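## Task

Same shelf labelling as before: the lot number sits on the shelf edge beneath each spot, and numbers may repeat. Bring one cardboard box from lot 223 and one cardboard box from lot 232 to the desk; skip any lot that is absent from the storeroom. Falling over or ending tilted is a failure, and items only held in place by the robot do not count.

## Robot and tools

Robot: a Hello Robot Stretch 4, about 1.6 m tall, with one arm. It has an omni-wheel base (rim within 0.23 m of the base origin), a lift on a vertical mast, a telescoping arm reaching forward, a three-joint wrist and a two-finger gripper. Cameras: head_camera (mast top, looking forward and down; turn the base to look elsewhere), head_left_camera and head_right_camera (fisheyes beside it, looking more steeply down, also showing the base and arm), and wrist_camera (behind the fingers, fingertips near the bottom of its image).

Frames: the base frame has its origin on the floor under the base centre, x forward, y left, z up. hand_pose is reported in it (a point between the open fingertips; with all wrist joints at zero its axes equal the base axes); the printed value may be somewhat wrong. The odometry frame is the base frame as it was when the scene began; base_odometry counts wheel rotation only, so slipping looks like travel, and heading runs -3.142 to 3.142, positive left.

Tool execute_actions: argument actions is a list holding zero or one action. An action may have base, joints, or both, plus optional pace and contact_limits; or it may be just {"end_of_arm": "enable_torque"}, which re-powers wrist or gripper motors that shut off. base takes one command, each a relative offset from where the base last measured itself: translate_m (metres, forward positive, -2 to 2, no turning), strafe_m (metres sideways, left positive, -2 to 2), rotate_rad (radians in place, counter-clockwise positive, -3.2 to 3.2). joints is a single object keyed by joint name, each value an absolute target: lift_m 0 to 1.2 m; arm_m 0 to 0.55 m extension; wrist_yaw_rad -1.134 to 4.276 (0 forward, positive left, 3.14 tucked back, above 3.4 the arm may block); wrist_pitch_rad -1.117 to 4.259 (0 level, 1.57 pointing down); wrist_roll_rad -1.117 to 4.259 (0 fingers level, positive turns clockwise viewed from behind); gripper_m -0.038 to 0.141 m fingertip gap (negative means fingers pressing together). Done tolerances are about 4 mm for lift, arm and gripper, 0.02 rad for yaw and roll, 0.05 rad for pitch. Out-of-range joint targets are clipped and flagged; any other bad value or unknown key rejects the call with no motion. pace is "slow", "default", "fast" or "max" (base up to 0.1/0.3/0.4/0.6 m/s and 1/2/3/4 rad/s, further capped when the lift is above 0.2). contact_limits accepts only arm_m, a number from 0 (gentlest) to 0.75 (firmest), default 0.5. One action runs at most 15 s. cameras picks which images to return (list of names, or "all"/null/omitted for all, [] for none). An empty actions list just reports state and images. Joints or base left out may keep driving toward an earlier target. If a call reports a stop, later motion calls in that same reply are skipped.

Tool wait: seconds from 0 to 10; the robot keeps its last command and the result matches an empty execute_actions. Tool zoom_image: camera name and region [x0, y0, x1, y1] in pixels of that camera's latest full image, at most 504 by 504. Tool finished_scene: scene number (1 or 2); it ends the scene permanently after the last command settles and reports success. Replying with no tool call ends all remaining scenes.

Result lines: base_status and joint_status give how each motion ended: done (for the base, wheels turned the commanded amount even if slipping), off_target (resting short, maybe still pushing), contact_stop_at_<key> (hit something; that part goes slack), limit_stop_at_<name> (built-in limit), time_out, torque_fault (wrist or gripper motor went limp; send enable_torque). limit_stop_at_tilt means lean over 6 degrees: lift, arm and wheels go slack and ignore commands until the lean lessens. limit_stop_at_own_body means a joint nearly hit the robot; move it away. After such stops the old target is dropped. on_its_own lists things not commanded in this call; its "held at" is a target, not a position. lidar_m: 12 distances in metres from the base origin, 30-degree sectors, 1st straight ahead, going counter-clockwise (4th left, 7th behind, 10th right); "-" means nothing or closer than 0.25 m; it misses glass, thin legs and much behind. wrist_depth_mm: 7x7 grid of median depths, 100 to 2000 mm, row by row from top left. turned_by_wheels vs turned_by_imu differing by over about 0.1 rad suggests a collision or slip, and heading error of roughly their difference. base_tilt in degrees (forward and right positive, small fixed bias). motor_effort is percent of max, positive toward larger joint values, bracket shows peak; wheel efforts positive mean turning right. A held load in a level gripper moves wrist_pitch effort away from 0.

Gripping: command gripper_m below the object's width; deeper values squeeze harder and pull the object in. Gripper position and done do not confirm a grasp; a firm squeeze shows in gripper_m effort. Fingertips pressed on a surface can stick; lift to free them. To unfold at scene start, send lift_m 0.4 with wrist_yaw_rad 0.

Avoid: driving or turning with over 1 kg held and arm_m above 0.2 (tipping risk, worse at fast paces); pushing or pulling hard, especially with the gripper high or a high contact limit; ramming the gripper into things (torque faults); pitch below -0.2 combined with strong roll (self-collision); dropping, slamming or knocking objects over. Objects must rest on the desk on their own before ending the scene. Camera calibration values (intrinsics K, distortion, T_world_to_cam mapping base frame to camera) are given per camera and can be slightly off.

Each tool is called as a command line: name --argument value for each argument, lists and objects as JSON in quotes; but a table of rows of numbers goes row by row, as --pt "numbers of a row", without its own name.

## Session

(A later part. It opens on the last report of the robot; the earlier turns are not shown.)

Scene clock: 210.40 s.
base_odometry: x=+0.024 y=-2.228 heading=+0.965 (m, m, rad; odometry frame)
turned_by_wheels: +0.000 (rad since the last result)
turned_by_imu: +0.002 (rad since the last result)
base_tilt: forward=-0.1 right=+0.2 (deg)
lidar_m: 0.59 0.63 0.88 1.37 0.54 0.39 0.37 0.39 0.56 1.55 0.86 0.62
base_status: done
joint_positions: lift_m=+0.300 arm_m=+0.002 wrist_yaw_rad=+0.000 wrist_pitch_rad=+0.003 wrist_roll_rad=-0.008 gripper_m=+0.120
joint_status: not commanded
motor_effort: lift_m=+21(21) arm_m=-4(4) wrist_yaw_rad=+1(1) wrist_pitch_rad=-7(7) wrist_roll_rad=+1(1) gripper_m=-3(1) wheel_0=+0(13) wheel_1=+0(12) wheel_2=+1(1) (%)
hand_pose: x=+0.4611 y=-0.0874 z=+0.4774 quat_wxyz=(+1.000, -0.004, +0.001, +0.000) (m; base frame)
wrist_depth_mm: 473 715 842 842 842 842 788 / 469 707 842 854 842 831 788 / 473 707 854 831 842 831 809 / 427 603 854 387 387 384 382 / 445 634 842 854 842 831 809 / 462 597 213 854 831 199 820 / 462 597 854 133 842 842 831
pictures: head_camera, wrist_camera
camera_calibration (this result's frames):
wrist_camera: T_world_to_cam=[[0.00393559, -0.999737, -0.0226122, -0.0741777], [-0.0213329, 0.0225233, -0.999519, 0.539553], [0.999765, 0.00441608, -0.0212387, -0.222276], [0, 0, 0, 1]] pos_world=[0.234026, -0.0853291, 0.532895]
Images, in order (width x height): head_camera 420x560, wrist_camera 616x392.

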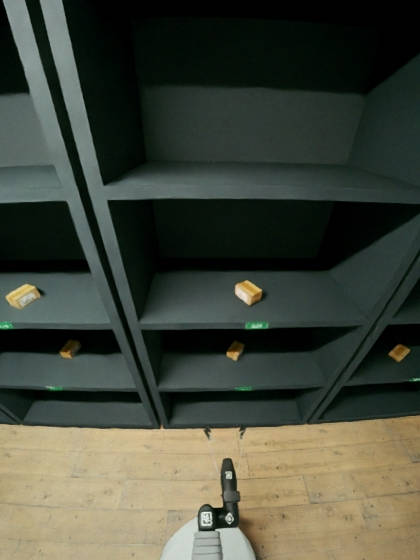

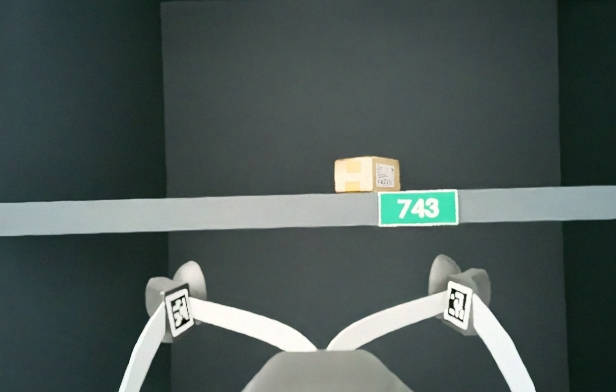

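execute_actions --actions '[{"base": {"strafe_m": -0.92}, "pace": "max"}]' --cameras '["head_camera", "wrist_camera"]'

Scene clock: 221.30 s.
base_odometry: x=+0.781 y=-2.752 heading=+0.966 (m, m, rad; odometry frame)
turned_by_wheels: +0.000 (rad since the last result)
turned_by_imu: +0.002 (rad since the last result)
base_tilt: forward=+0.0 right=+0.1 (deg)
lidar_m: 0.56 0.60 0.88 1.48 0.57 0.40 0.37 0.42 0.57 0.64 0.68 0.59
base_status: done
joint_positions: lift_m=+0.300 arm_m=+0.002 wrist_yaw_rad=+0.000 wrist_pitch_rad=+0.002 wrist_roll_rad=-0.008 gripper_m=+0.120
joint_status: not commanded
motor_effort: lift_m=+21(21) arm_m=-4(4) wrist_yaw_rad=+1(1) wrist_pitch_rad=-8(8) wrist_roll_rad=+1(0) gripper_m=+0(1) wheel_0=+1(12) wheel_1=+0(12) wheel_2=+1(0) (%)
hand_pose: x=+0.4611 y=-0.0874 z=+0.4774 quat_wxyz=(+1.000, -0.004, +0.001, +0.000) (m; base frame)
wrist_depth_mm: 452 661 831 820 820 820 809 / 449 661 820 809 809 809 809 / 449 661 809 820 809 809 820 / 407 574 820 362 362 359 357 / 424 609 820 809 809 809 798 / 439 574 213 831 809 200 809 / 439 564 820 133 820 820 820
pictures: head_camera, wrist_camera
camera_calibration (this result's frames):
wrist_camera: T_world_to_cam=[[0.00393566, -0.999737, -0.0226121, -0.0741775], [-0.0213274, 0.0225232, -0.999519, 0.539561], [0.999765, 0.00441603, -0.0212331, -0.222278], [0, 0, 0, 1]] pos_world=[0.234025, -0.0853291, 0.532904]
Images, in order (width x height): head_camera 420x560, wrist_camera 616x392.

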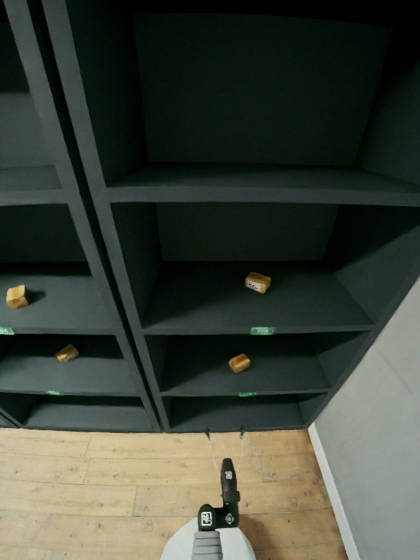

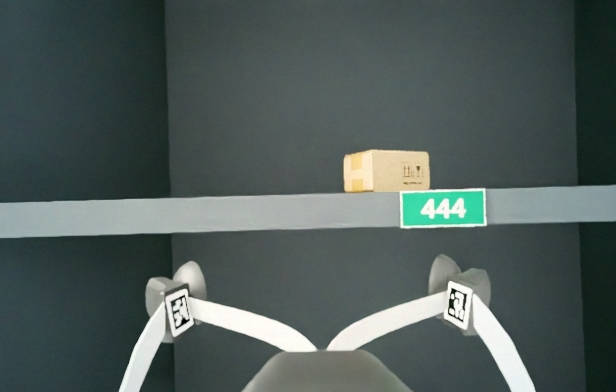

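zoom_image --camera "head_camera" --region '[220, 265, 300, 342]'

zoom_image --camera "head_camera" --region '[240, 318, 284, 342]'

Region (220, 265, 300, 342) of head_camera's 420x560 image, scaled by 6.300, with more detail than that image has; it fills the top 485 rows of this view, and the rest is white.

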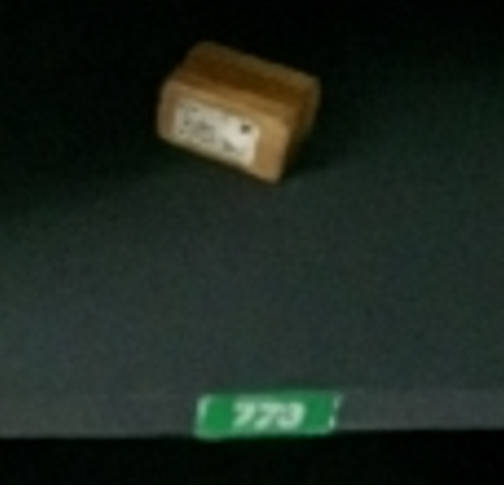

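Region (240, 318, 284, 342) of head_camera's 420x560 image, scaled by 11.455, with more detail than that image has; it fills the top 275 rows of this view, and the rest is white.

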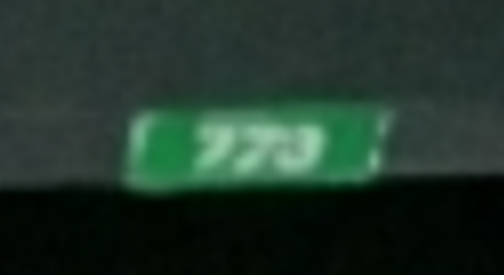

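execute_actions --actions '[{"base": {"strafe_m": 0.3}, "joints": {"wrist_yaw_rad": 0.85, "lift_m": 0.6, "wrist_pitch_rad": -0.15}, "pace": "max"}]' --cameras '["wrist_camera", "head_camera"]'

Scene clock: 235.63 s.
base_odometry: x=+0.534 y=-2.581 heading=+0.966 (m, m, rad; odometry frame)
turned_by_wheels: +0.000 (rad since the last result)
turned_by_imu: +0.000 (rad since the last result)
base_tilt: forward=-0.1 right=+0.2 (deg)
lidar_m: 0.57 0.62 0.88 1.45 0.57 0.40 0.38 0.39 0.58 0.93 0.83 0.58
base_status: done
joint_positions: lift_m=+0.600 arm_m=+0.002 wrist_yaw_rad=+0.850 wrist_pitch_rad=-0.148 wrist_roll_rad=-0.008 gripper_m=+0.120
joint_status: all done
motor_effort: lift_m=+24(24) arm_m=-4(4) wrist_yaw_rad=+2(10) wrist_pitch_rad=-7(13) wrist_roll_rad=+1(1) gripper_m=-2(1) wheel_0=+0(12) wheel_1=-1(13) wheel_2=+0(1) (%)
hand_pose: x=+0.4266 y=+0.1567 z=+0.8203 quat_wxyz=(+0.909, +0.027, -0.069, +0.411) (m; base frame)
wrist_depth_mm: - 1661 976 1008 976 831 707 / - 1397 1042 1182 991 364 310 / - 1708 991 1098 459 427 436 / - 1661 904 778 809 768 676 / - 1661 946 1098 960 788 683 / - 1618 213 1078 904 200 668 / - 960 931 134 904 788 668
pictures: head_camera, wrist_camera
camera_calibration (this result's frames):
wrist_camera: T_world_to_cam=[[0.755746, -0.654503, -0.0217837, -0.197817], [0.0678274, 0.111318, -0.991467, 0.817534], [0.651343, 0.74782, 0.128521, -0.272239], [0, 0, 0, 1]] pos_world=[0.271369, -0.016892, 0.841237]
Images, in order (width x height): head_camera 420x560, wrist_camera 616x392.

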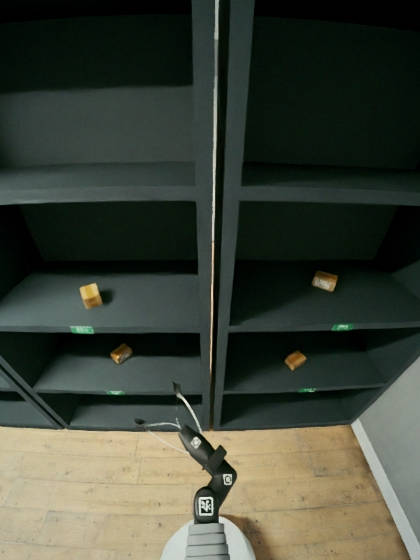

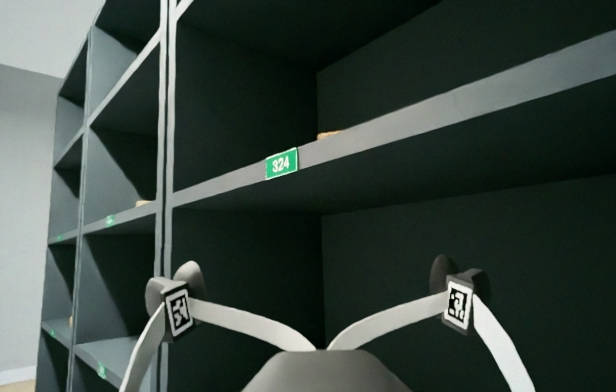

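finished_scene --scene 2

The scene is finished: the task was done.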